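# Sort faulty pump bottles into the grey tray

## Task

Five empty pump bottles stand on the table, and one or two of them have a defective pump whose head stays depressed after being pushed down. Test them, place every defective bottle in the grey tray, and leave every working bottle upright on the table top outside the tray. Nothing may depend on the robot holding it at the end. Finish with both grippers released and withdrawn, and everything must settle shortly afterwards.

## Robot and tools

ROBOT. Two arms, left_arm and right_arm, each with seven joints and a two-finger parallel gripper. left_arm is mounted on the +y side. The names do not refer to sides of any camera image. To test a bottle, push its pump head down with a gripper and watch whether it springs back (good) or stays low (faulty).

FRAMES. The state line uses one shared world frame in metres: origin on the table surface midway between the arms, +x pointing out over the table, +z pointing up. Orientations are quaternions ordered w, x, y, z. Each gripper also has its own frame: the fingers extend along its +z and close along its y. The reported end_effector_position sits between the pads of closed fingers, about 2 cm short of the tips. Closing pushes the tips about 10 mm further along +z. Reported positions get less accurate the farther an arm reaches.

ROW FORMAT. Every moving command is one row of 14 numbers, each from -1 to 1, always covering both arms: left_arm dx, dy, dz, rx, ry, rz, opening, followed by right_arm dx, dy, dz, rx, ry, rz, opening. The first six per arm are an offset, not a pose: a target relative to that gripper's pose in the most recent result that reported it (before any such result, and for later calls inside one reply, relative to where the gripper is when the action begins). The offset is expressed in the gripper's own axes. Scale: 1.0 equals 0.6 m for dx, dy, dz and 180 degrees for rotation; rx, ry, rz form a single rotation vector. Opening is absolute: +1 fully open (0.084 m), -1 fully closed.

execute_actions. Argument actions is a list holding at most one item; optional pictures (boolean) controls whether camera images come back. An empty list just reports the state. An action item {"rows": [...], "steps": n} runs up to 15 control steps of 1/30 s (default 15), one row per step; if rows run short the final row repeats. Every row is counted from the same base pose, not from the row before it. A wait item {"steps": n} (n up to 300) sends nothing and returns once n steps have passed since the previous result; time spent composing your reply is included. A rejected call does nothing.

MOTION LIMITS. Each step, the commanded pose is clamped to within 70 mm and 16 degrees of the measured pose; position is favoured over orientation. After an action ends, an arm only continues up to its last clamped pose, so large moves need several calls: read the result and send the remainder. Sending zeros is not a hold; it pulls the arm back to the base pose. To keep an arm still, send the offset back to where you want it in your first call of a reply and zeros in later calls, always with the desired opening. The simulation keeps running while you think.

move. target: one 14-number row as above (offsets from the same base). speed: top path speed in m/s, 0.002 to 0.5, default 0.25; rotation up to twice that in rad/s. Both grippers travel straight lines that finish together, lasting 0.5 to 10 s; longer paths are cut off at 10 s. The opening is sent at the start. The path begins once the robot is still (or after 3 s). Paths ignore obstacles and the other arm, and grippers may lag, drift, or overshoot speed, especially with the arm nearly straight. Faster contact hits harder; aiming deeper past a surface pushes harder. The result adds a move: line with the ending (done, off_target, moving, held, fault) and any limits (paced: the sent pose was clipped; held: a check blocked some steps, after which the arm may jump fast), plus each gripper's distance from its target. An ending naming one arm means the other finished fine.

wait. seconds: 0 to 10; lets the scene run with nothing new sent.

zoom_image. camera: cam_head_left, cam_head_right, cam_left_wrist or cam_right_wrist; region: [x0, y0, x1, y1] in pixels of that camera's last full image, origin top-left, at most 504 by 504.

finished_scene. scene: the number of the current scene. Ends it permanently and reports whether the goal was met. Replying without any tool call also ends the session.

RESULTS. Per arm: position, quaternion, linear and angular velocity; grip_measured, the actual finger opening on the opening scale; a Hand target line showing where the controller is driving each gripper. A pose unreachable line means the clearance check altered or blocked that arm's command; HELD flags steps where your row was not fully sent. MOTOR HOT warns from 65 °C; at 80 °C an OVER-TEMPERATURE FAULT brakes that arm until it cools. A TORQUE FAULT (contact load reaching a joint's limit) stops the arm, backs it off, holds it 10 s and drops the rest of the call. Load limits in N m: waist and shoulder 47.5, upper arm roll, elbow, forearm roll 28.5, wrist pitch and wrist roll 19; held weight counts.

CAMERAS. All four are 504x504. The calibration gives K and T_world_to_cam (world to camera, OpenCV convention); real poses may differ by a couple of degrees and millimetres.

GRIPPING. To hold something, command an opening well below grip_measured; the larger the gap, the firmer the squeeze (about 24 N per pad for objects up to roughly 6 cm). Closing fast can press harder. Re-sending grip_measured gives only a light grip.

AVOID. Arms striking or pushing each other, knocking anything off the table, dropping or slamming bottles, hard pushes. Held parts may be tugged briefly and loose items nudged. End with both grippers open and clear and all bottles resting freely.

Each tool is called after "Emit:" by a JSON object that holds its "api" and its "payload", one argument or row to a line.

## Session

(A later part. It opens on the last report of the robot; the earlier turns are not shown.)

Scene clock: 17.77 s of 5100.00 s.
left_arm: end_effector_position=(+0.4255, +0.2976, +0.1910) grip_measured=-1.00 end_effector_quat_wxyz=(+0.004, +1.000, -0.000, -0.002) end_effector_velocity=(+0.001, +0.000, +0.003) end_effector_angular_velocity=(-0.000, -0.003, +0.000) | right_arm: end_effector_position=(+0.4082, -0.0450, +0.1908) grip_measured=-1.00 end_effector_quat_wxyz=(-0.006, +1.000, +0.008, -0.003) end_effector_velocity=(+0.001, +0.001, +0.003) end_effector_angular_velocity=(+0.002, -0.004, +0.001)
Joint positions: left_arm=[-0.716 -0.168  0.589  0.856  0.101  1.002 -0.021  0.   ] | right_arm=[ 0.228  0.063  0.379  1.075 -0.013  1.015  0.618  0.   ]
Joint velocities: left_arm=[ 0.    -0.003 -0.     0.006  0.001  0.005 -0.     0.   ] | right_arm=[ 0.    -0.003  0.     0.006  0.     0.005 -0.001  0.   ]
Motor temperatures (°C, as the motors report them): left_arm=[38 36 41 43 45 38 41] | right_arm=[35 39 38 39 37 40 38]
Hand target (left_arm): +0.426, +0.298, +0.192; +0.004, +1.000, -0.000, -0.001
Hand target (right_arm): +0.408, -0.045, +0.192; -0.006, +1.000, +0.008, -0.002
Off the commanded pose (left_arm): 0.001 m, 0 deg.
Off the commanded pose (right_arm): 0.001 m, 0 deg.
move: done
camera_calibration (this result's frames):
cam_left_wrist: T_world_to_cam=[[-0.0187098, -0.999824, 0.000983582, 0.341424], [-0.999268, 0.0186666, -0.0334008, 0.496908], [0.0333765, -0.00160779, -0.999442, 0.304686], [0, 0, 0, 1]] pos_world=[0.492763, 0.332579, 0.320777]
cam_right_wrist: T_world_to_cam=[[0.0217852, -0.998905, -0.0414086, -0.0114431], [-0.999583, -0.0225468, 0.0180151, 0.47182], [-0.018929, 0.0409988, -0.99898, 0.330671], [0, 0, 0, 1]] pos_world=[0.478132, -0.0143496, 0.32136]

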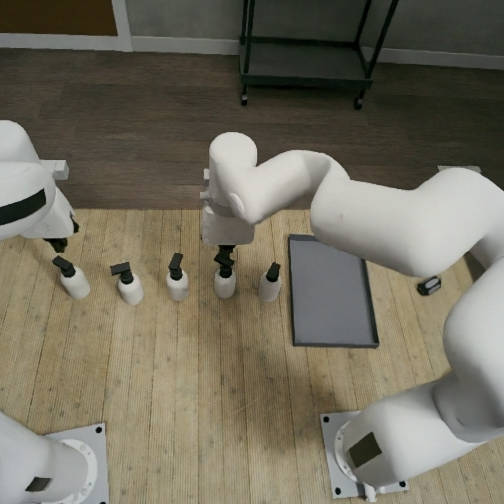

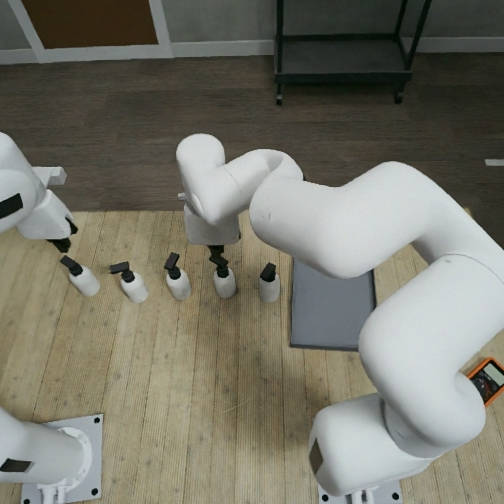

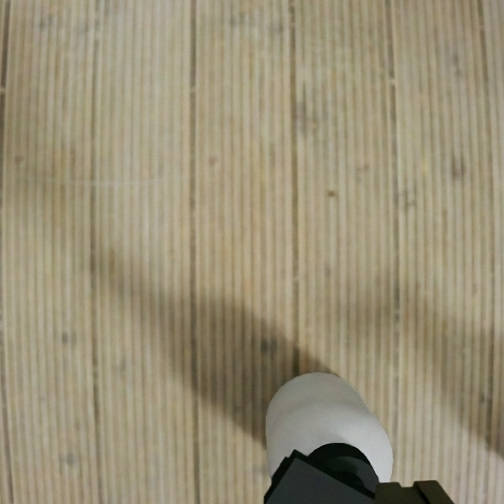

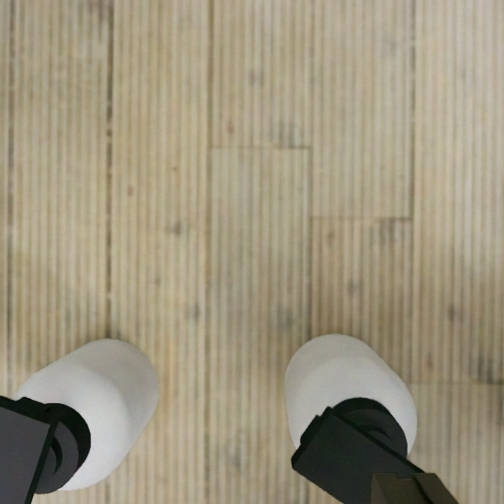

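Emit:
{"api": "move", "payload": {
  "target": [-0.006,-0.007,0,0,0,-0.38,1, -0.02,0.183,0,0,0,0,1]
}}

Emit:
{"api": "move", "payload": {
  "target": [0,0,0.188,0,0,0,1, 0,0,0.186,0,0,0,1],
  "speed": 0.08
}}

Emit:
{"api": "move", "payload": {
  "target": [0,0,0,0,0,0,-0.3, 0,0,0,0,0,0,-0.3]
}}

Emit:
{"api": "move", "payload": {
  "target": [0,0,-0.3,0,0,0.38,-0.3, 0,0,-0.12,0,0,0,-0.3],
  "speed": 0.15
}}

Scene clock: 22.23 s of 5100.00 s.
left_arm: end_effector_position=(+0.4219, +0.3017, +0.1909) grip_measured=+1.00 end_effector_quat_wxyz=(+0.002, +0.827, +0.562, -0.004) end_effector_velocity=(-0.000, +0.000, -0.000) end_effector_angular_velocity=(+0.001, +0.001, +0.005) | right_arm: end_effector_position=(+0.3980, -0.1550, +0.1900) grip_measured=+1.00 end_effector_quat_wxyz=(-0.005, +1.000, +0.009, -0.003) end_effector_velocity=(-0.000, -0.001, -0.001) end_effector_angular_velocity=(-0.001, +0.001, +0.000)
Joint positions: left_arm=[-0.603 -0.171  0.49   0.845  0.086  1.001 -1.191  0.084] | right_arm=[ 0.128 -0.152  0.26   0.844  0.061  0.992  0.357  0.084]
Joint velocities: left_arm=[ 0.001 -0.    -0.001 -0.001  0.001 -0.    -0.006  0.   ] | right_arm=[-0.002 -0.001 -0.001 -0.002  0.     0.    -0.003  0.   ]
Motor temperatures (°C, as the motors report them): left_arm=[38 36 41 43 45 38 41] | right_arm=[35 39 38 39 37 40 38]
Hand target (left_arm): +0.422, +0.302, +0.191; +0.002, +0.827, +0.562, -0.004
Hand target (right_arm): +0.398, -0.155, +0.190; -0.005, +1.000, +0.008, -0.003
Off the commanded pose (left_arm): 0.000 m, 0 deg.
Off the commanded pose (right_arm): 0.000 m, 0 deg.
move: done
camera_calibration (this result's frames):
cam_left_wrist: T_world_to_cam=[[0.922475, -0.385996, -0.00682215, -0.235267], [-0.38603, -0.922061, -0.0280166, 0.517325], [0.00452386, 0.0284782, -0.999584, 0.307905], [0, 0, 0, 1]] pos_world=[0.415338, 0.377424, 0.320666]
cam_right_wrist: T_world_to_cam=[[0.0223112, -0.998905, -0.0411273, -0.121367], [-0.999578, -0.0230549, 0.0176994, 0.459237], [-0.0186282, 0.0407151, -0.998997, 0.334002], [0, 0, 0, 1]] pos_world=[0.467973, -0.124245, 0.320547]

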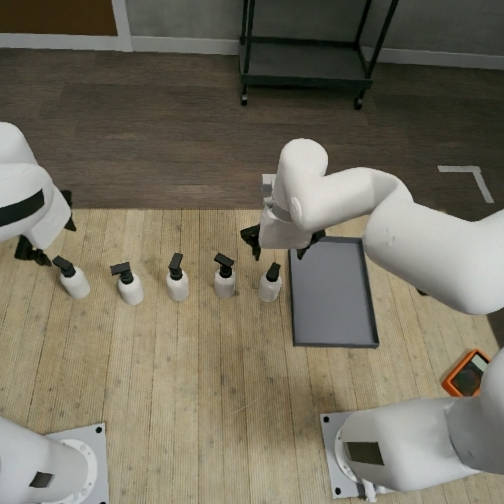

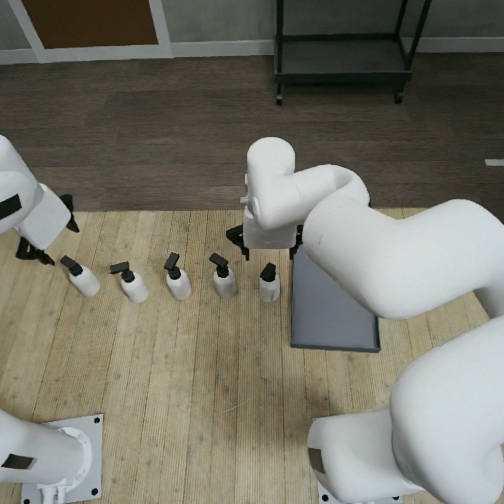

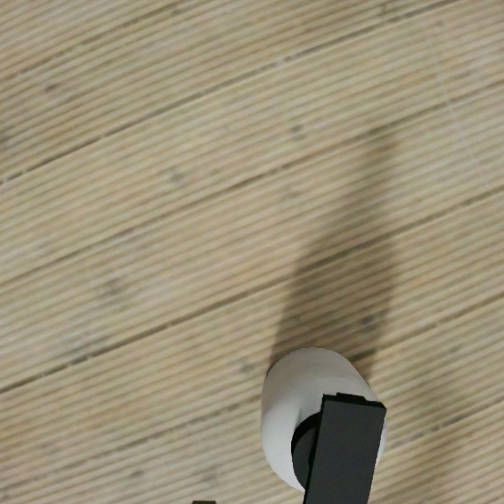

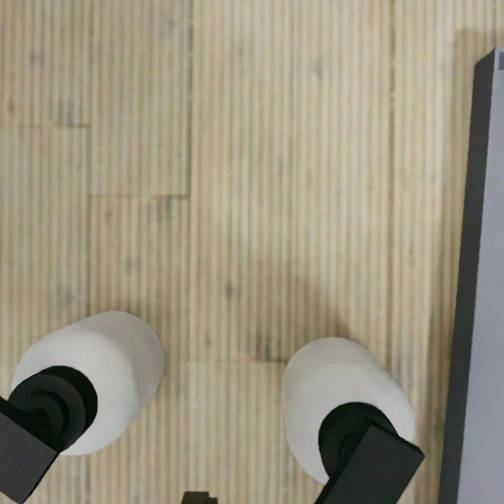

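Scene clock: 24.00 s of 5100.00 s.
left_arm: end_effector_position=(+0.4220, +0.3008, +0.0785) grip_measured=+1.00 end_effector_quat_wxyz=(+0.002, +0.827, +0.562, -0.003) end_effector_velocity=(-0.000, -0.000, -0.001) end_effector_angular_velocity=(-0.001, +0.001, -0.001) | right_arm: end_effector_position=(+0.3975, -0.1538, +0.0786) grip_measured=+1.00 end_effector_quat_wxyz=(-0.005, +1.000, +0.009, -0.002) end_effector_velocity=(-0.001, -0.000, -0.001) end_effector_angular_velocity=(-0.001, +0.001, -0.004)
Joint positions: left_arm=[-0.609  0.064  0.509  0.704 -0.064  0.652 -1.075  0.084] | right_arm=[ 0.129  0.06   0.272  0.705 -0.007  0.647  0.411  0.084]
Joint velocities: left_arm=[ 0.     0.003 -0.001 -0.002 -0.005 -0.003  0.004 -0.   ] | right_arm=[ 0.     0.002  0.    -0.002 -0.001 -0.003  0.005  0.   ]
Motor temperatures (°C, as the motors report them): left_arm=[38 36 41 43 45 38 41] | right_arm=[35 39 38 39 37 40 38]
Hand target (left_arm): +0.422, +0.301, +0.078; +0.002, +0.827, +0.562, -0.003
Hand target (right_arm): +0.397, -0.154, +0.078; -0.005, +1.000, +0.009, -0.003
Off the commanded pose (left_arm): 0.001 m, 0 deg.
Off the commanded pose (right_arm): 0.000 m, 0 deg.
move: done
camera_calibration (this result's frames):
cam_left_wrist: T_world_to_cam=[[0.922358, -0.38629, -0.00595963, -0.236435], [-0.386296, -0.921929, -0.0286841, 0.513455], [0.00558603, 0.0287592, -0.999571, 0.195006], [0, 0, 0, 1]] pos_world=[0.415334, 0.376428, 0.208242]
cam_right_wrist: T_world_to_cam=[[0.0222321, -0.998903, -0.0412136, -0.124716], [-0.999593, -0.022946, 0.0169303, 0.460798], [-0.0178574, 0.0408204, -0.999007, 0.222363], [0, 0, 0, 1]] pos_world=[0.467354, -0.123083, 0.209201]

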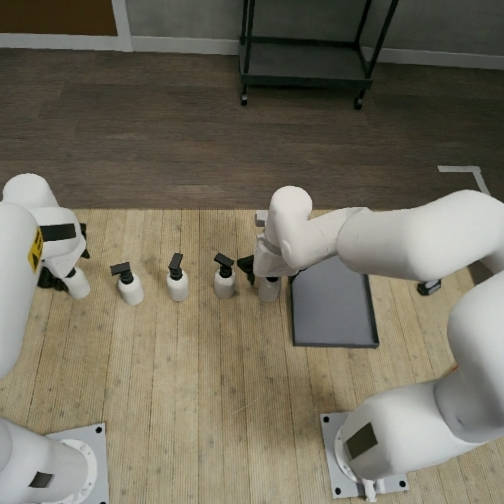

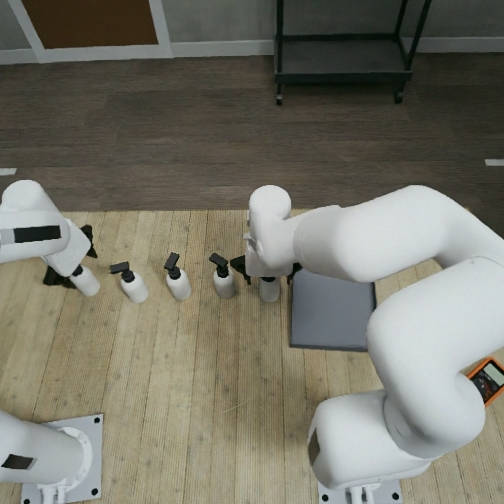

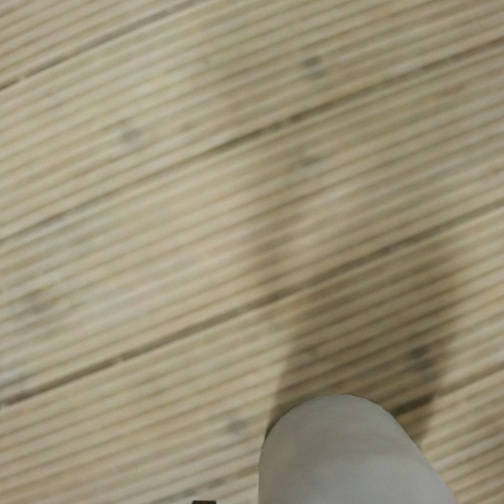

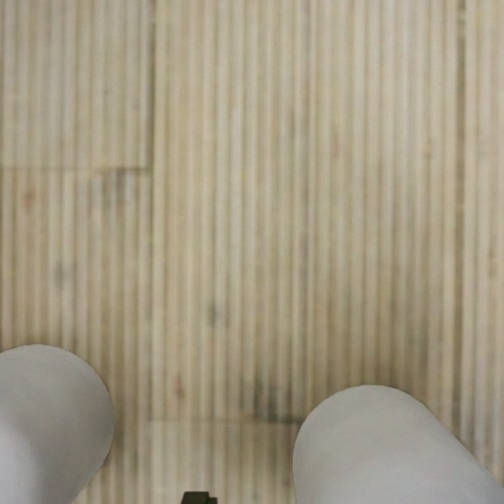

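Scene clock: 24.50 s of 5100.00 s.
left_arm: end_effector_position=(+0.4222, +0.3008, +0.0787) grip_measured=+0.11 end_effector_quat_wxyz=(+0.003, +0.827, +0.562, -0.003) end_effector_velocity=(-0.000, +0.000, -0.000) end_effector_angular_velocity=(+0.000, +0.001, -0.000) | right_arm: end_effector_position=(+0.3977, -0.1538, +0.0788) grip_measured=+0.11 end_effector_quat_wxyz=(-0.006, +1.000, +0.008, -0.002) end_effector_velocity=(+0.001, +0.001, +0.001) end_effector_angular_velocity=(+0.001, -0.002, +0.001)
Joint positions: left_arm=[-0.609  0.064  0.509  0.704 -0.064  0.652 -1.075  0.049] | right_arm=[ 0.129  0.06   0.272  0.706 -0.007  0.647  0.411  0.049]
Joint velocities: left_arm=[ 0.     0.     0.    -0.    -0.     0.     0.001  0.   ] | right_arm=[ 0.001  0.    -0.     0.002  0.001 -0.    -0.     0.   ]
Motor temperatures (°C, as the motors report them): left_arm=[38 36 41 43 45 38 41] | right_arm=[35 39 38 39 37 40 38]
Hand target (left_arm): +0.422, +0.301, +0.079; +0.002, +0.827, +0.562, -0.003
Hand target (right_arm): +0.398, -0.154, +0.079; -0.005, +1.000, +0.009, -0.002
Off the commanded pose (left_arm): 0.000 m, 0 deg.
Off the commanded pose (right_arm): 0.000 m, 0 deg.
move: done
camera_calibration (this result's frames):
cam_left_wrist: T_world_to_cam=[[0.922365, -0.386283, -0.00529843, -0.236717], [-0.386268, -0.921934, -0.0289026, 0.513565], [0.00627977, 0.0287053, -0.999568, 0.194947], [0, 0, 0, 1]] pos_world=[0.41549, 0.376437, 0.208452]
cam_right_wrist: T_world_to_cam=[[0.0221651, -0.998897, -0.0413883, -0.124634], [-0.999605, -0.022858, 0.0163428, 0.461067], [-0.0172708, 0.0410097, -0.999009, 0.222359], [0, 0, 0, 1]] pos_world=[0.467488, -0.123077, 0.209446]

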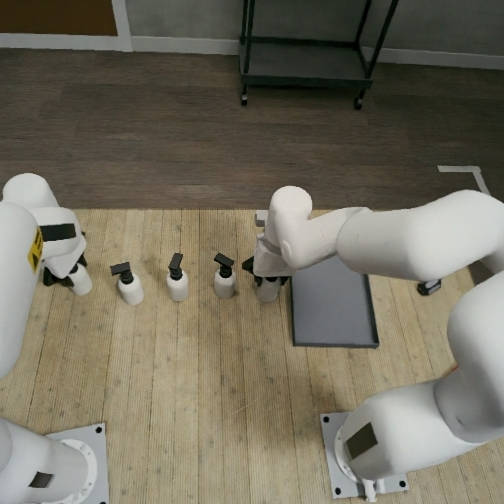

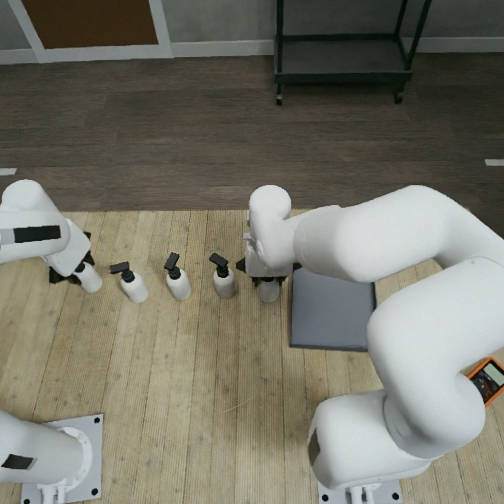

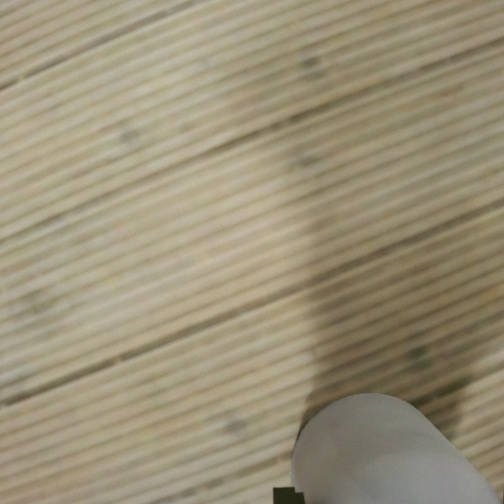

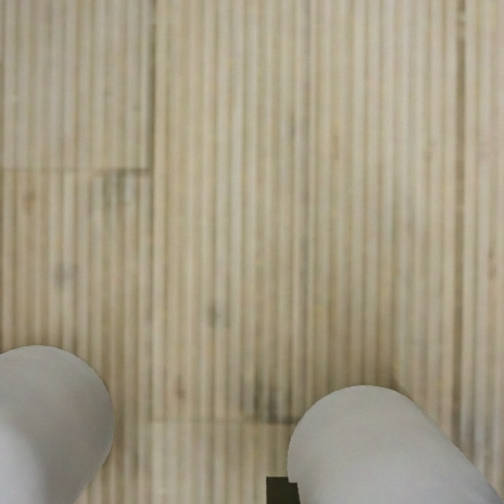

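Scene clock: 28.83 s of 5100.00 s.
left_arm: end_effector_position=(+0.4222, +0.3023, +0.2585) grip_measured=+0.11 end_effector_quat_wxyz=(+0.004, +1.000, -0.000, -0.001) end_effector_velocity=(-0.000, -0.000, +0.000) end_effector_angular_velocity=(-0.000, +0.002, -0.005) | right_arm: end_effector_position=(+0.3981, -0.1545, +0.1508) grip_measured=+0.11 end_effector_quat_wxyz=(-0.006, +1.000, +0.009, -0.002) end_effector_velocity=(+0.001, -0.000, +0.001) end_effector_angular_velocity=(+0.000, -0.002, -0.002)
Joint positions: left_arm=[-0.675 -0.245  0.531  0.986  0.124  1.203 -0.034  0.049] | right_arm=[ 0.128 -0.093  0.268  0.781  0.048  0.871  0.369  0.049]
Joint velocities: left_arm=[-0.001  0.     0.001  0.001 -0.     0.003  0.005 -0.   ] | right_arm=[-0.001 -0.    -0.     0.001 -0.     0.     0.001 -0.   ]
Motor temperatures (°C, as the motors report them): left_arm=[38 36 41 44 45 38 41] | right_arm=[35 39 38 39 37 40 38]
Hand target (left_arm): +0.422, +0.302, +0.259; +0.004, +1.000, -0.000, -0.001
Hand target (right_arm): +0.398, -0.155, +0.151; -0.006, +1.000, +0.009, -0.002
Off the commanded pose (left_arm): 0.000 m, 0 deg.
Off the commanded pose (right_arm): 0.000 m, 0 deg.
move: done
camera_calibration (this result's frames):
cam_left_wrist: T_world_to_cam=[[-0.0185769, -0.999827, 0.00121535, 0.345977], [-0.999238, 0.0185242, -0.0343614, 0.496024], [0.0343329, -0.00185275, -0.999409, 0.371944], [0, 0, 0, 1]] pos_world=[0.489303, 0.337417, 0.388347]
cam_right_wrist: T_world_to_cam=[[0.022242, -0.998892, -0.0414671, -0.122416], [-0.9996, -0.0229437, 0.0165222, 0.460179], [-0.0174553, 0.041083, -0.999003, 0.294448], [0, 0, 0, 1]] pos_world=[0.467858, -0.123819, 0.281475]

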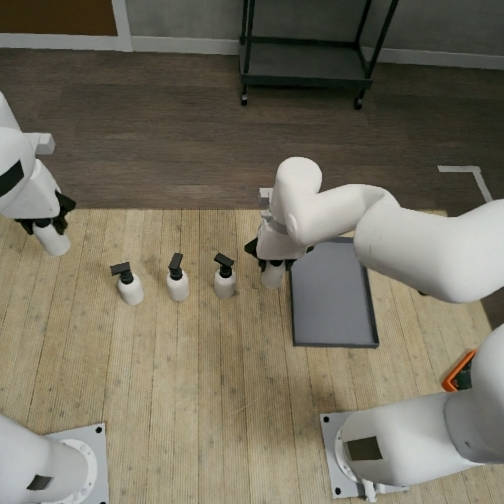

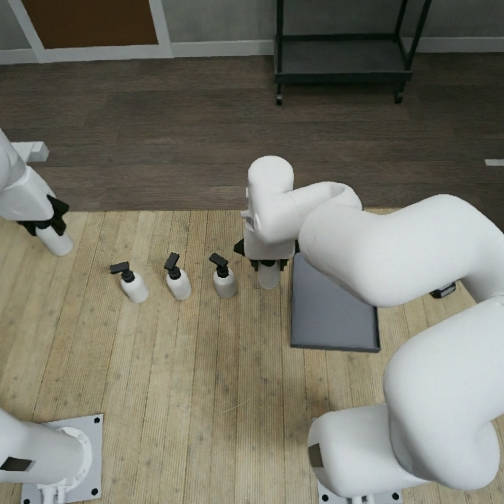

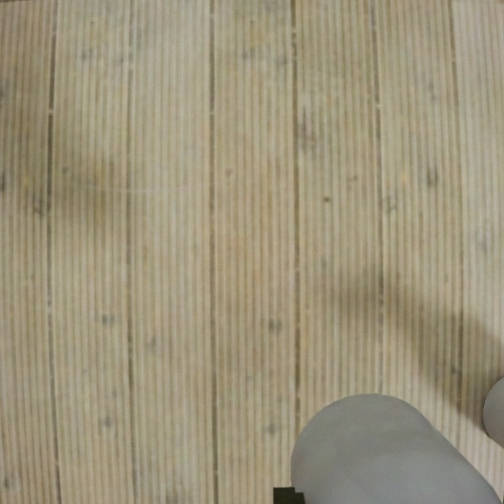

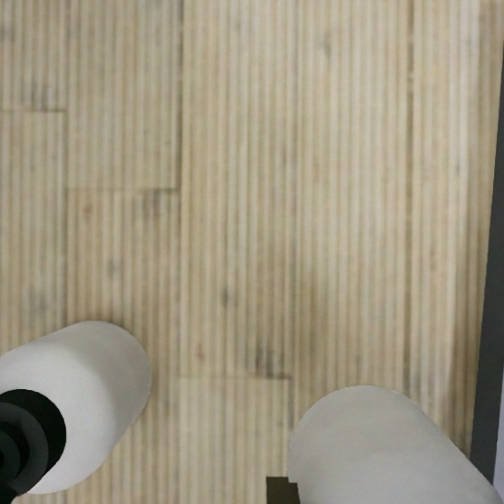

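Emit:
{"api": "move", "payload": {
  "target": [-0.253,0.587,0,0,0,0,-0.3, 0.12,0.275,0,0,0,0,-0.3]
}}

Emit:
{"api": "move", "payload": {
  "target": [0,0,0.297,0,0,0,-0.3, 0,0,0.108,0,0,0,-0.3],
  "speed": 0.1
}}

Emit:
{"api": "move", "payload": {
  "target": [0,0,0,0,0,0,1, 0,0,0,0,0,0,1]
}}

Emit:
{"api": "move", "payload": {
  "target": [0,0,-0.2,0,0,0,1, 0,0,-0.2,0,0,0,1]
}}

Emit:
{"api": "move", "payload": {
  "target": [0,-0.45,0,0,0,0,1, 0,0,0,0,0,0,1]
}}

Emit:
{"api": "move", "payload": {
  "target": [0,0,0,0,0,0,1, -0.313,-0.456,0,0,0,0,1]
}}

Scene clock: 31.93 s of 5100.00 s.
left_arm: end_effector_position=(+0.2705, -0.0496, +0.2619) grip_measured=+0.11 end_effector_quat_wxyz=(+0.004, +1.000, +0.000, -0.001) end_effector_velocity=(-0.003, -0.004, -0.000) end_effector_angular_velocity=(+0.001, -0.000, -0.009) | right_arm: end_effector_position=(+0.4729, -0.3184, +0.1487) grip_measured=+0.11 end_effector_quat_wxyz=(-0.005, +1.000, +0.009, -0.002) end_effector_velocity=(+0.000, -0.004, -0.000) end_effector_angular_velocity=(+0.000, +0.000, -0.006)
Joint positions: left_arm=[-1.006 -0.212 -0.047  0.989 -0.018  1.196 -0.878  0.049] | right_arm=[-0.066  0.036  0.056  0.919  0.01   0.887 -0.012  0.049]
Joint velocities: left_arm=[-0.006  0.003 -0.007  0.003 -0.     0.001 -0.003 -0.   ] | right_arm=[-0.005  0.001 -0.004  0.001  0.001 -0.    -0.003 -0.   ]
Motor temperatures (°C, as the motors report them): left_arm=[38 36 41 44 45 38 41] | right_arm=[35 39 38 39 37 40 38]
Hand target (left_arm): +0.270, -0.050, +0.262; +0.004, +1.000, -0.000, -0.001
Hand target (right_arm): +0.473, -0.319, +0.149; -0.005, +1.000, +0.008, -0.002
Off the commanded pose (left_arm): 0.000 m, 0 deg.
Off the commanded pose (right_arm): 0.000 m, 0 deg.
move: done
camera_calibration (this result's frames):
cam_left_wrist: T_world_to_cam=[[-0.0175039, -0.999845, 0.00183661, -0.00916844], [-0.99925, 0.0174299, -0.03459, 0.35116], [0.0345527, -0.00244069, -0.9994, 0.379846], [0, 0, 0, 1]] pos_world=[0.337611, -0.0143606, 0.391782]
cam_right_wrist: T_world_to_cam=[[0.0230335, -0.998925, -0.0402274, -0.288424], [-0.999587, -0.0237028, 0.0162394, 0.531009], [-0.0171755, 0.0398367, -0.999059, 0.299808], [0, 0, 0, 1]] pos_world=[0.542582, -0.287471, 0.279299]

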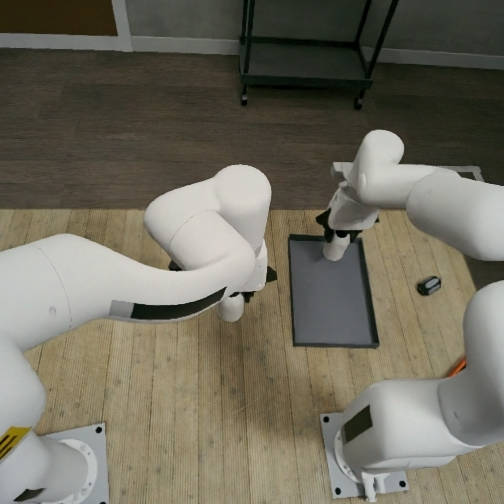

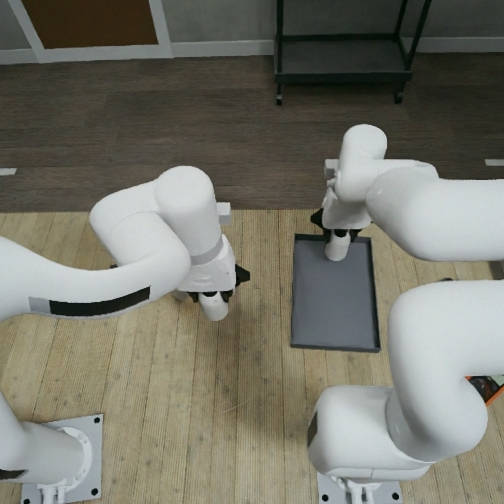

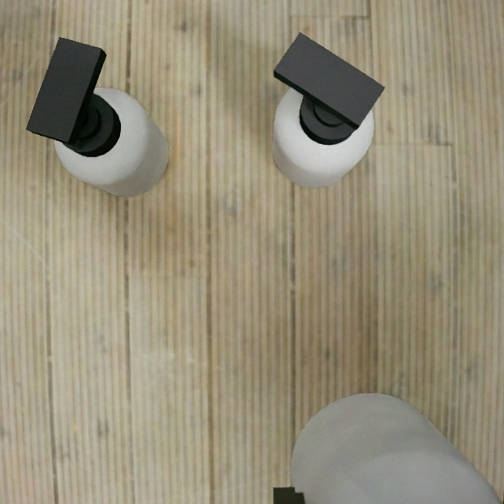

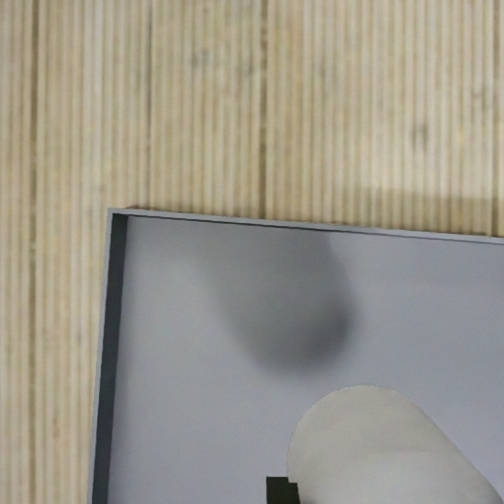

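Scene clock: 34.10 s of 5100.00 s.
left_arm: end_effector_position=(+0.2705, -0.0516, +0.0840) grip_measured=+0.11 end_effector_quat_wxyz=(+0.005, +1.000, +0.000, -0.001) end_effector_velocity=(-0.001, +0.001, -0.003) end_effector_angular_velocity=(+0.004, +0.003, -0.001) | right_arm: end_effector_position=(+0.4726, -0.3178, +0.0839) grip_measured=+0.11 end_effector_quat_wxyz=(-0.005, +1.000, +0.009, -0.002) end_effector_velocity=(-0.001, -0.000, -0.001) end_effector_angular_velocity=(-0.000, +0.003, -0.002)
Joint positions: left_arm=[-1.008  0.048 -0.053  0.711 -0.007  0.657 -0.888  0.049] | right_arm=[-0.064  0.155  0.056  0.852  0.002  0.701 -0.006  0.049]
Joint velocities: left_arm=[-0.     0.003 -0.001 -0.004  0.    -0.002  0.     0.   ] | right_arm=[-0.     0.001 -0.001 -0.002  0.    -0.001  0.001 -0.   ]
Motor temperatures (°C, as the motors report them): left_arm=[38 36 41 44 45 38 41] | right_arm=[35 39 38 39 37 40 38]
Hand target (left_arm): +0.270, -0.051, +0.084; +0.004, +1.000, +0.000, -0.001
Hand target (right_arm): +0.472, -0.318, +0.084; -0.005, +1.000, +0.009, -0.002
Off the commanded pose (left_arm): 0.001 m, 0 deg.
Off the commanded pose (right_arm): 0.000 m, 0 deg.
move: done
camera_calibration (this result's frames):
cam_left_wrist: T_world_to_cam=[[-0.0176757, -0.999841, 0.00226404, -0.0108197], [-0.99921, 0.0175838, -0.0356326, 0.34512], [0.0355872, -0.00289209, -0.999362, 0.201698], [0, 0, 0, 1]] pos_world=[0.337478, -0.0163032, 0.213892]
cam_right_wrist: T_world_to_cam=[[0.023061, -0.998931, -0.040059, -0.290423], [-0.999593, -0.0237125, 0.0158657, 0.531847], [-0.0167986, 0.0396769, -0.999071, 0.234892], [0, 0, 0, 1]] pos_world=[0.542274, -0.286821, 0.214602]

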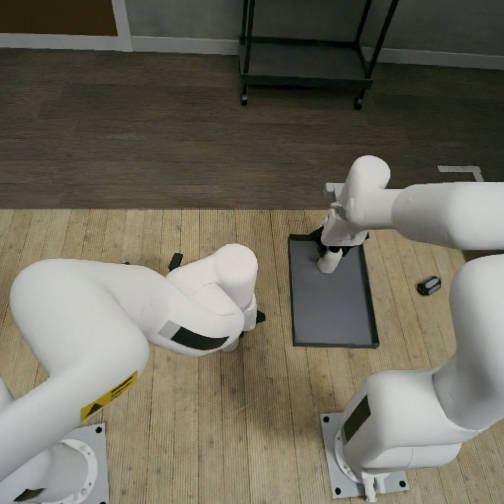

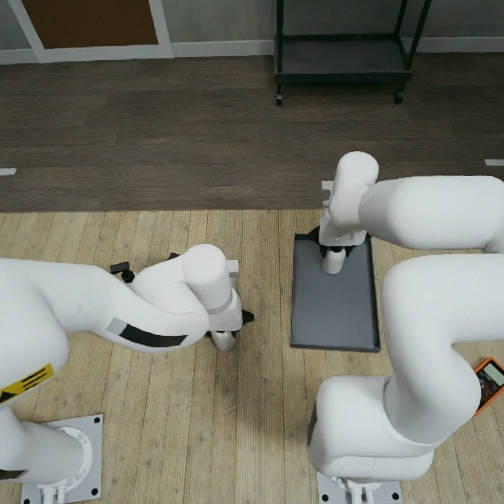

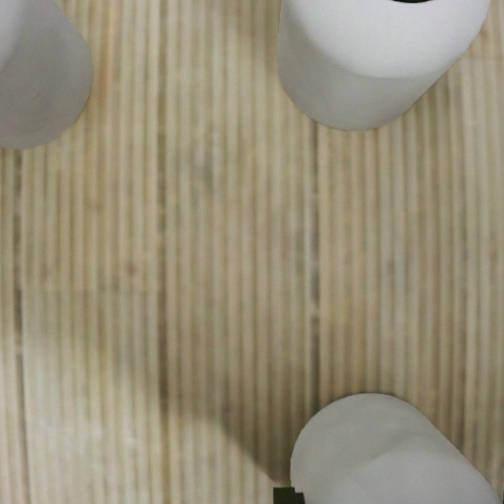

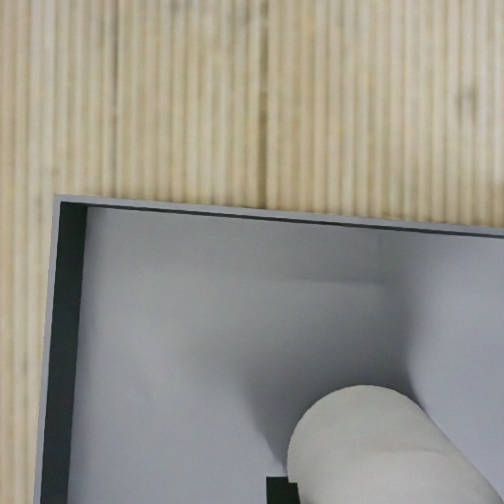

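Scene clock: 34.60 s of 5100.00 s.
left_arm: end_effector_position=(+0.2705, -0.0516, +0.0840) grip_measured=+1.00 end_effector_quat_wxyz=(+0.005, +1.000, +0.000, -0.001) end_effector_velocity=(+0.000, +0.000, -0.000) end_effector_angular_velocity=(+0.001, +0.001, +0.002) | right_arm: end_effector_position=(+0.4726, -0.3178, +0.0839) grip_measured=+1.00 end_effector_quat_wxyz=(-0.005, +1.000, +0.009, -0.002) end_effector_velocity=(+0.000, +0.000, +0.000) end_effector_angular_velocity=(-0.000, -0.001, +0.000)
Joint positions: left_arm=[-1.008  0.048 -0.053  0.711 -0.007  0.657 -0.888  0.084] | right_arm=[-0.064  0.155  0.056  0.852  0.002  0.701 -0.006  0.084]
Joint velocities: left_arm=[ 0.     0.     0.001 -0.001 -0.    -0.    -0.001 -0.   ] | right_arm=[-0.     0.     0.     0.    -0.001 -0.     0.001  0.   ]
Motor temperatures (°C, as the motors report them): left_arm=[38 36 41 44 45 38 41] | right_arm=[35 39 38 39 37 40 38]
Hand target (left_arm): +0.271, -0.052, +0.084; +0.005, +1.000, +0.000, -0.001
Hand target (right_arm): +0.473, -0.318, +0.084; -0.005, +1.000, +0.009, -0.002
Off the commanded pose (left_arm): 0.000 m, 0 deg.
Off the commanded pose (right_arm): 0.000 m, 0 deg.
move: done
camera_calibration (this result's frames):
cam_left_wrist: T_world_to_cam=[[-0.0176759, -0.999841, 0.00228401, -0.0108255], [-0.99921, 0.0175833, -0.0356508, 0.345125], [0.035605, -0.00291237, -0.999362, 0.201704], [0, 0, 0, 1]] pos_world=[0.337479, -0.0163048, 0.213904]
cam_right_wrist: T_world_to_cam=[[0.0230612, -0.998931, -0.0400586, -0.290423], [-0.999593, -0.0237125, 0.0158602, 0.531847], [-0.0167931, 0.0396765, -0.999071, 0.234893], [0, 0, 0, 1]] pos_world=[0.542273, -0.286821, 0.214606]

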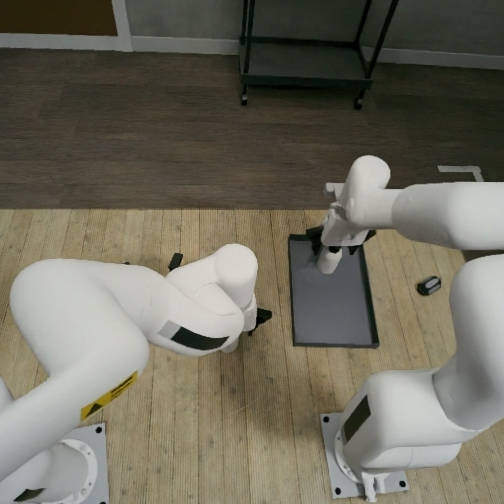

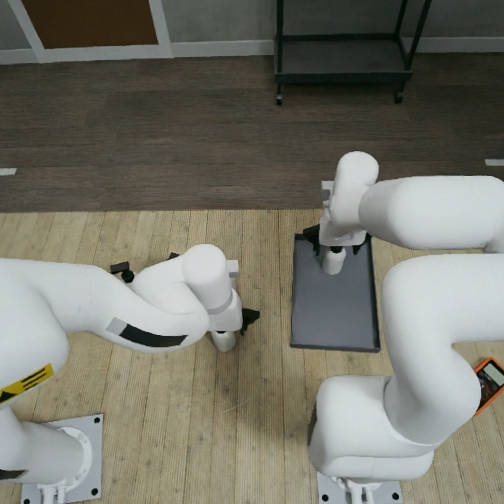

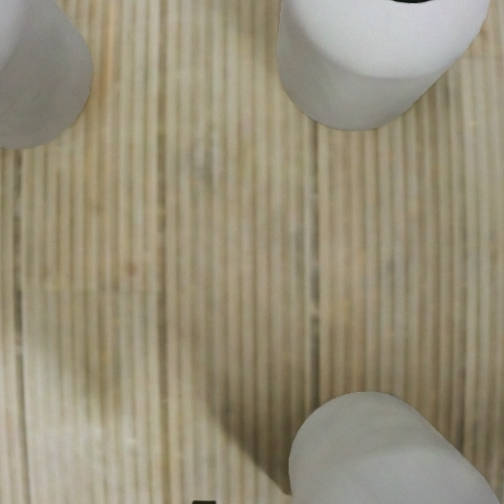

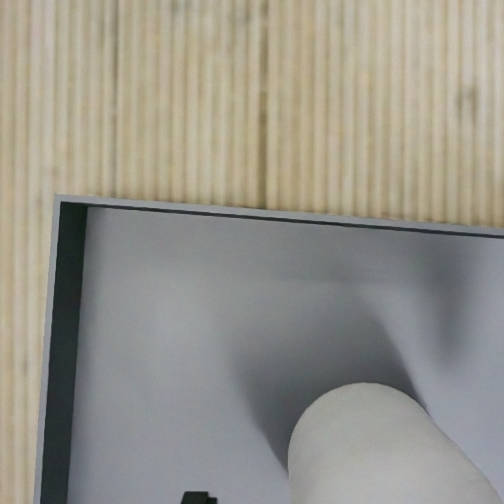

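Scene clock: 35.57 s of 5100.00 s.
left_arm: end_effector_position=(+0.2703, -0.0500, +0.2033) grip_measured=+1.00 end_effector_quat_wxyz=(+0.004, +1.000, +0.000, -0.001) end_effector_velocity=(+0.002, -0.002, +0.006) end_effector_angular_velocity=(-0.009, -0.007, -0.001) | right_arm: end_effector_position=(+0.4729, -0.3189, +0.2032) grip_measured=+1.00 end_effector_quat_wxyz=(-0.005, +1.000, +0.009, -0.003) end_effector_velocity=(+0.002, +0.000, +0.005) end_effector_angular_velocity=(-0.000, -0.010, -0.001)
Joint positions: left_arm=[-1.006 -0.164 -0.05   0.865 -0.018  1.025 -0.879  0.084] | right_arm=[-0.067 -0.034  0.055  1.006  0.014  1.045 -0.015  0.084]
Joint velocities: left_arm=[-0.    -0.005  0.001  0.009  0.     0.003  0.001 -0.   ] | right_arm=[ 0.001 -0.006 -0.     0.007 -0.     0.003  0.002  0.   ]
Motor temperatures (°C, as the motors report them): left_arm=[38 36 41 44 45 38 41] | right_arm=[35 39 38 39 37 40 38]
Hand target (left_arm): +0.271, -0.050, +0.204; +0.005, +1.000, +0.000, -0.001
Hand target (right_arm): +0.473, -0.319, +0.204; -0.005, +1.000, +0.009, -0.002
Off the commanded pose (left_arm): 0.001 m, 0 deg.
Off the commanded pose (right_arm): 0.001 m, 0 deg.
move: done
camera_calibration (this result's frames):
cam_left_wrist: T_world_to_cam=[[-0.0175601, -0.999845, 0.001223, -0.00935419], [-0.999264, 0.0175082, -0.0341374, 0.348833], [0.0341107, -0.00182156, -0.999416, 0.321425], [0, 0, 0, 1]] pos_world=[0.337448, -0.0148747, 0.333157]
cam_right_wrist: T_world_to_cam=[[0.0229968, -0.99892, -0.0403639, -0.286723], [-0.999563, -0.0237249, 0.0176539, 0.529792], [-0.0185924, 0.0399403, -0.999029, 0.35504], [0, 0, 0, 1]] pos_world=[0.542755, -0.288025, 0.33377]

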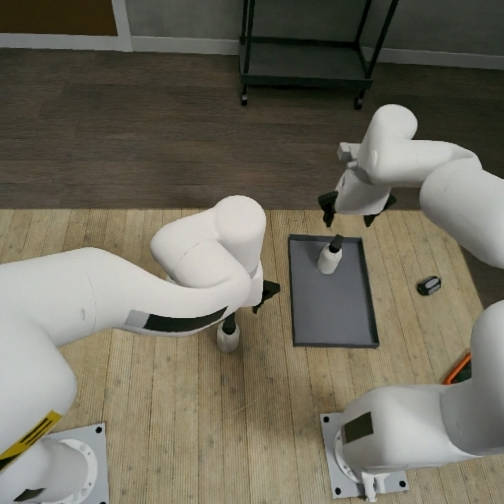

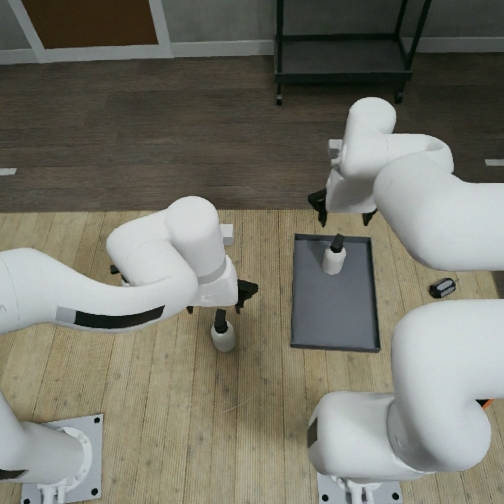

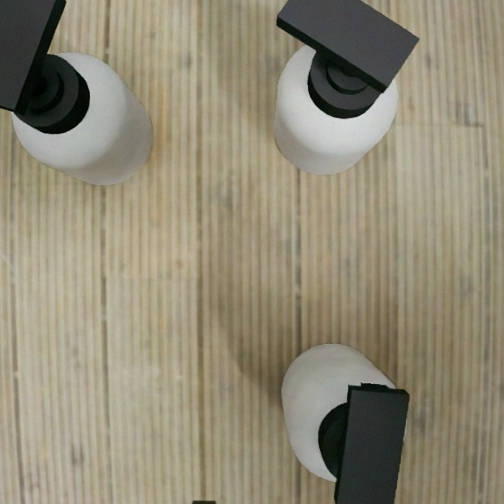

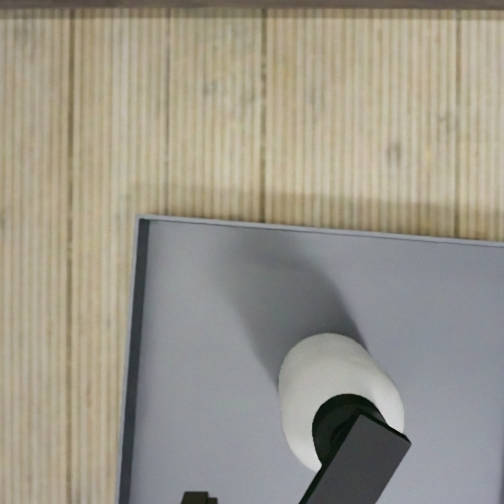

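Scene clock: 37.13 s of 5100.00 s.
left_arm: end_effector_position=(+0.2701, +0.2199, +0.2010) grip_measured=+1.00 end_effector_quat_wxyz=(+0.004, +1.000, -0.000, -0.002) end_effector_velocity=(+0.001, +0.002, +0.001) end_effector_angular_velocity=(-0.002, -0.002, +0.002) | right_arm: end_effector_position=(+0.4729, -0.3189, +0.2032) grip_measured=+1.00 end_effector_quat_wxyz=(-0.005, +1.000, +0.009, -0.003) end_effector_velocity=(-0.000, +0.000, -0.000) end_effector_angular_velocity=(-0.000, +0.000, -0.002)
Joint positions: left_arm=[-0.699 -0.757  0.295  0.432  0.209  1.176 -0.395  0.084] | right_arm=[-0.067 -0.034  0.055  1.006  0.014  1.045 -0.015  0.084]
Joint velocities: left_arm=[ 0.004 -0.003  0.004  0.001  0.002  0.002  0.005  0.   ] | right_arm=[ 0.     0.    -0.    -0.001 -0.    -0.     0.003 -0.   ]
Motor temperatures (°C, as the motors report them): left_arm=[38 36 41 44 45 38 41] | right_arm=[35 39 38 39 37 40 38]
Hand target (left_arm): +0.270, +0.220, +0.201; +0.004, +1.000, +0.000, -0.002
Hand target (right_arm): +0.473, -0.319, +0.203; -0.005, +1.000, +0.009, -0.003
Off the commanded pose (left_arm): 0.000 m, 0 deg.
Off the commanded pose (right_arm): 0.000 m, 0 deg.
move: done
camera_calibration (this result's frames):
cam_left_wrist: T_world_to_cam=[[-0.0184355, -0.999829, 0.00164473, 0.260656], [-0.999281, 0.0183708, -0.0331804, 0.343406], [0.0331445, -0.00225525, -0.999448, 0.320011], [0, 0, 0, 1]] pos_world=[0.337358, 0.255024, 0.3308]
cam_right_wrist: T_world_to_cam=[[0.0229968, -0.99892, -0.040364, -0.286723], [-0.999563, -0.023725, 0.0176538, 0.529792], [-0.0185924, 0.0399403, -0.999029, 0.35504], [0, 0, 0, 1]] pos_world=[0.542755, -0.288025, 0.33377]

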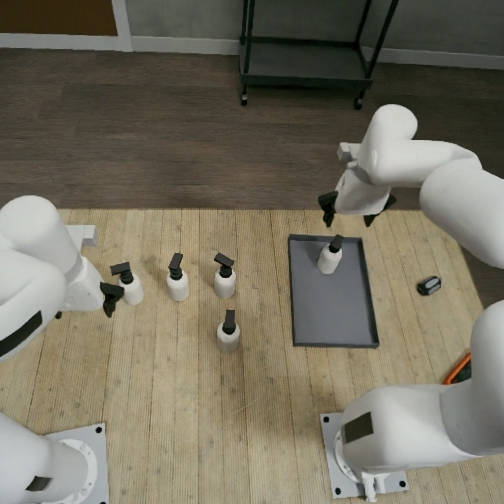

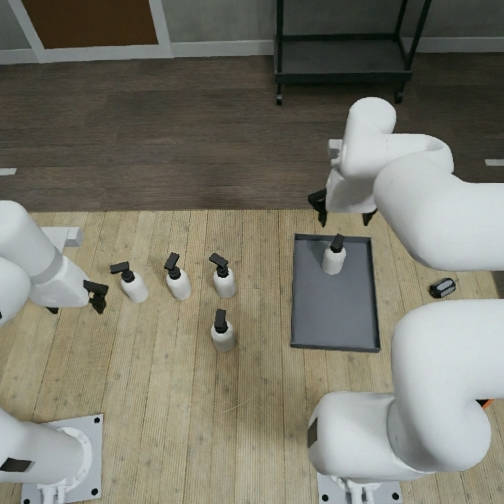

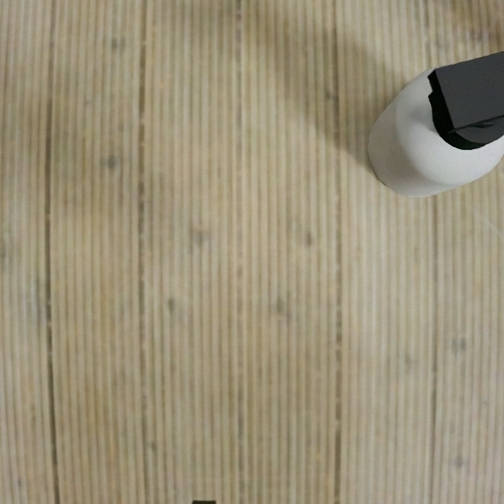

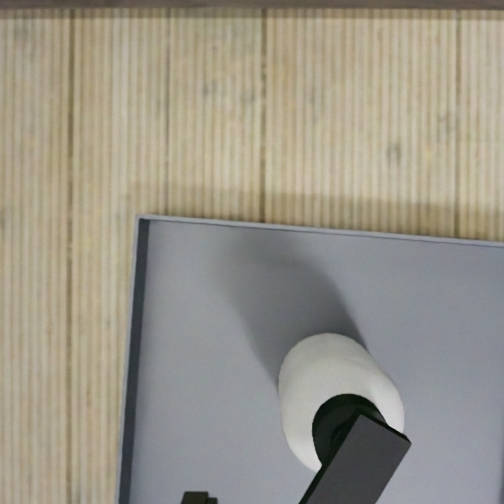

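Scene clock: 38.87 s of 5100.00 s.
left_arm: end_effector_position=(+0.2701, +0.2199, +0.2010) grip_measured=+1.00 end_effector_quat_wxyz=(+0.004, +1.000, -0.000, -0.002) end_effector_velocity=(+0.000, -0.000, +0.000) end_effector_angular_velocity=(-0.000, -0.000, +0.000) | right_arm: end_effector_position=(+0.2804, -0.0485, +0.2076) grip_measured=+1.00 end_effector_quat_wxyz=(-0.006, +1.000, +0.008, -0.003) end_effector_velocity=(-0.003, +0.004, +0.001) end_effector_angular_velocity=(-0.001, -0.002, +0.004)
Joint positions: left_arm=[-0.699 -0.757  0.295  0.432  0.209  1.176 -0.395  0.084] | right_arm=[ 0.265 -0.327  0.487  0.763  0.189  1.059  0.642  0.084]
Joint velocities: left_arm=[-0.  0.  0.  0.  0.  0. -0. -0.] | right_arm=[ 0.006  0.002  0.008  0.005 -0.001  0.001  0.011  0.   ]
Motor temperatures (°C, as the motors report them): left_arm=[38 36 41 44 45 38 41] | right_arm=[35 39 38 39 37 40 38]
Hand target (left_arm): +0.270, +0.220, +0.201; +0.004, +1.000, -0.000, -0.002
Hand target (right_arm): +0.280, -0.048, +0.208; -0.006, +1.000, +0.009, -0.003
Off the commanded pose (left_arm): 0.000 m, 0 deg.
Off the commanded pose (right_arm): 0.001 m, 0 deg.
move: done
camera_calibration (this result's frames):
cam_left_wrist: T_world_to_cam=[[-0.0184354, -0.999829, 0.0016446, 0.260656], [-0.999281, 0.0183708, -0.0331801, 0.343406], [0.0331442, -0.00225511, -0.999448, 0.320011], [0, 0, 0, 1]] pos_world=[0.337358, 0.255024, 0.3308]
cam_right_wrist: T_world_to_cam=[[0.0216045, -0.99885, -0.0427934, -0.0110597], [-0.999567, -0.0224361, 0.01905, 0.343529], [-0.0199882, 0.0423633, -0.998902, 0.345468], [0, 0, 0, 1]] pos_world=[0.350524, -0.0179747, 0.338072]

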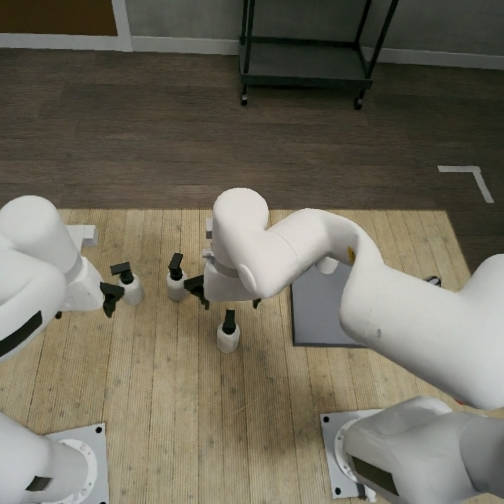

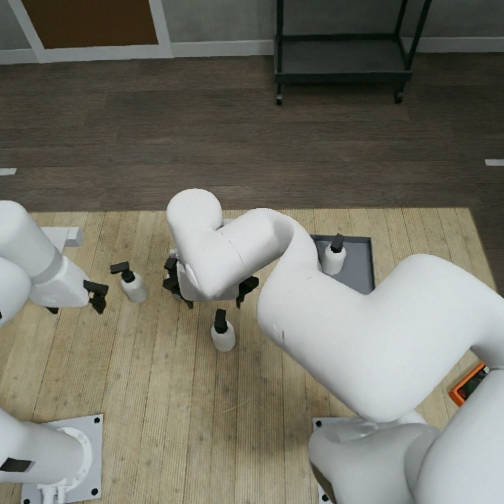

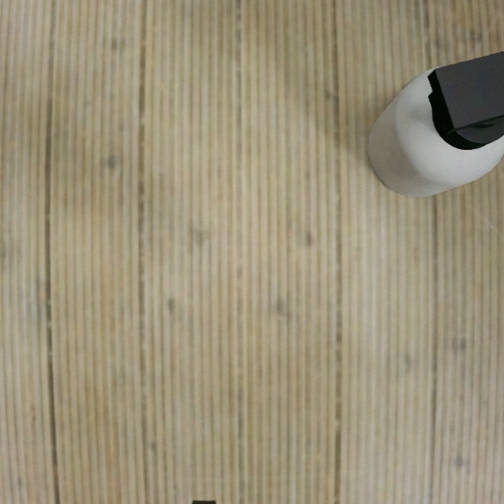

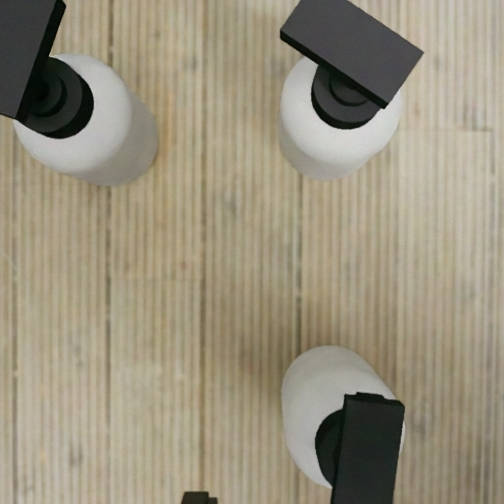

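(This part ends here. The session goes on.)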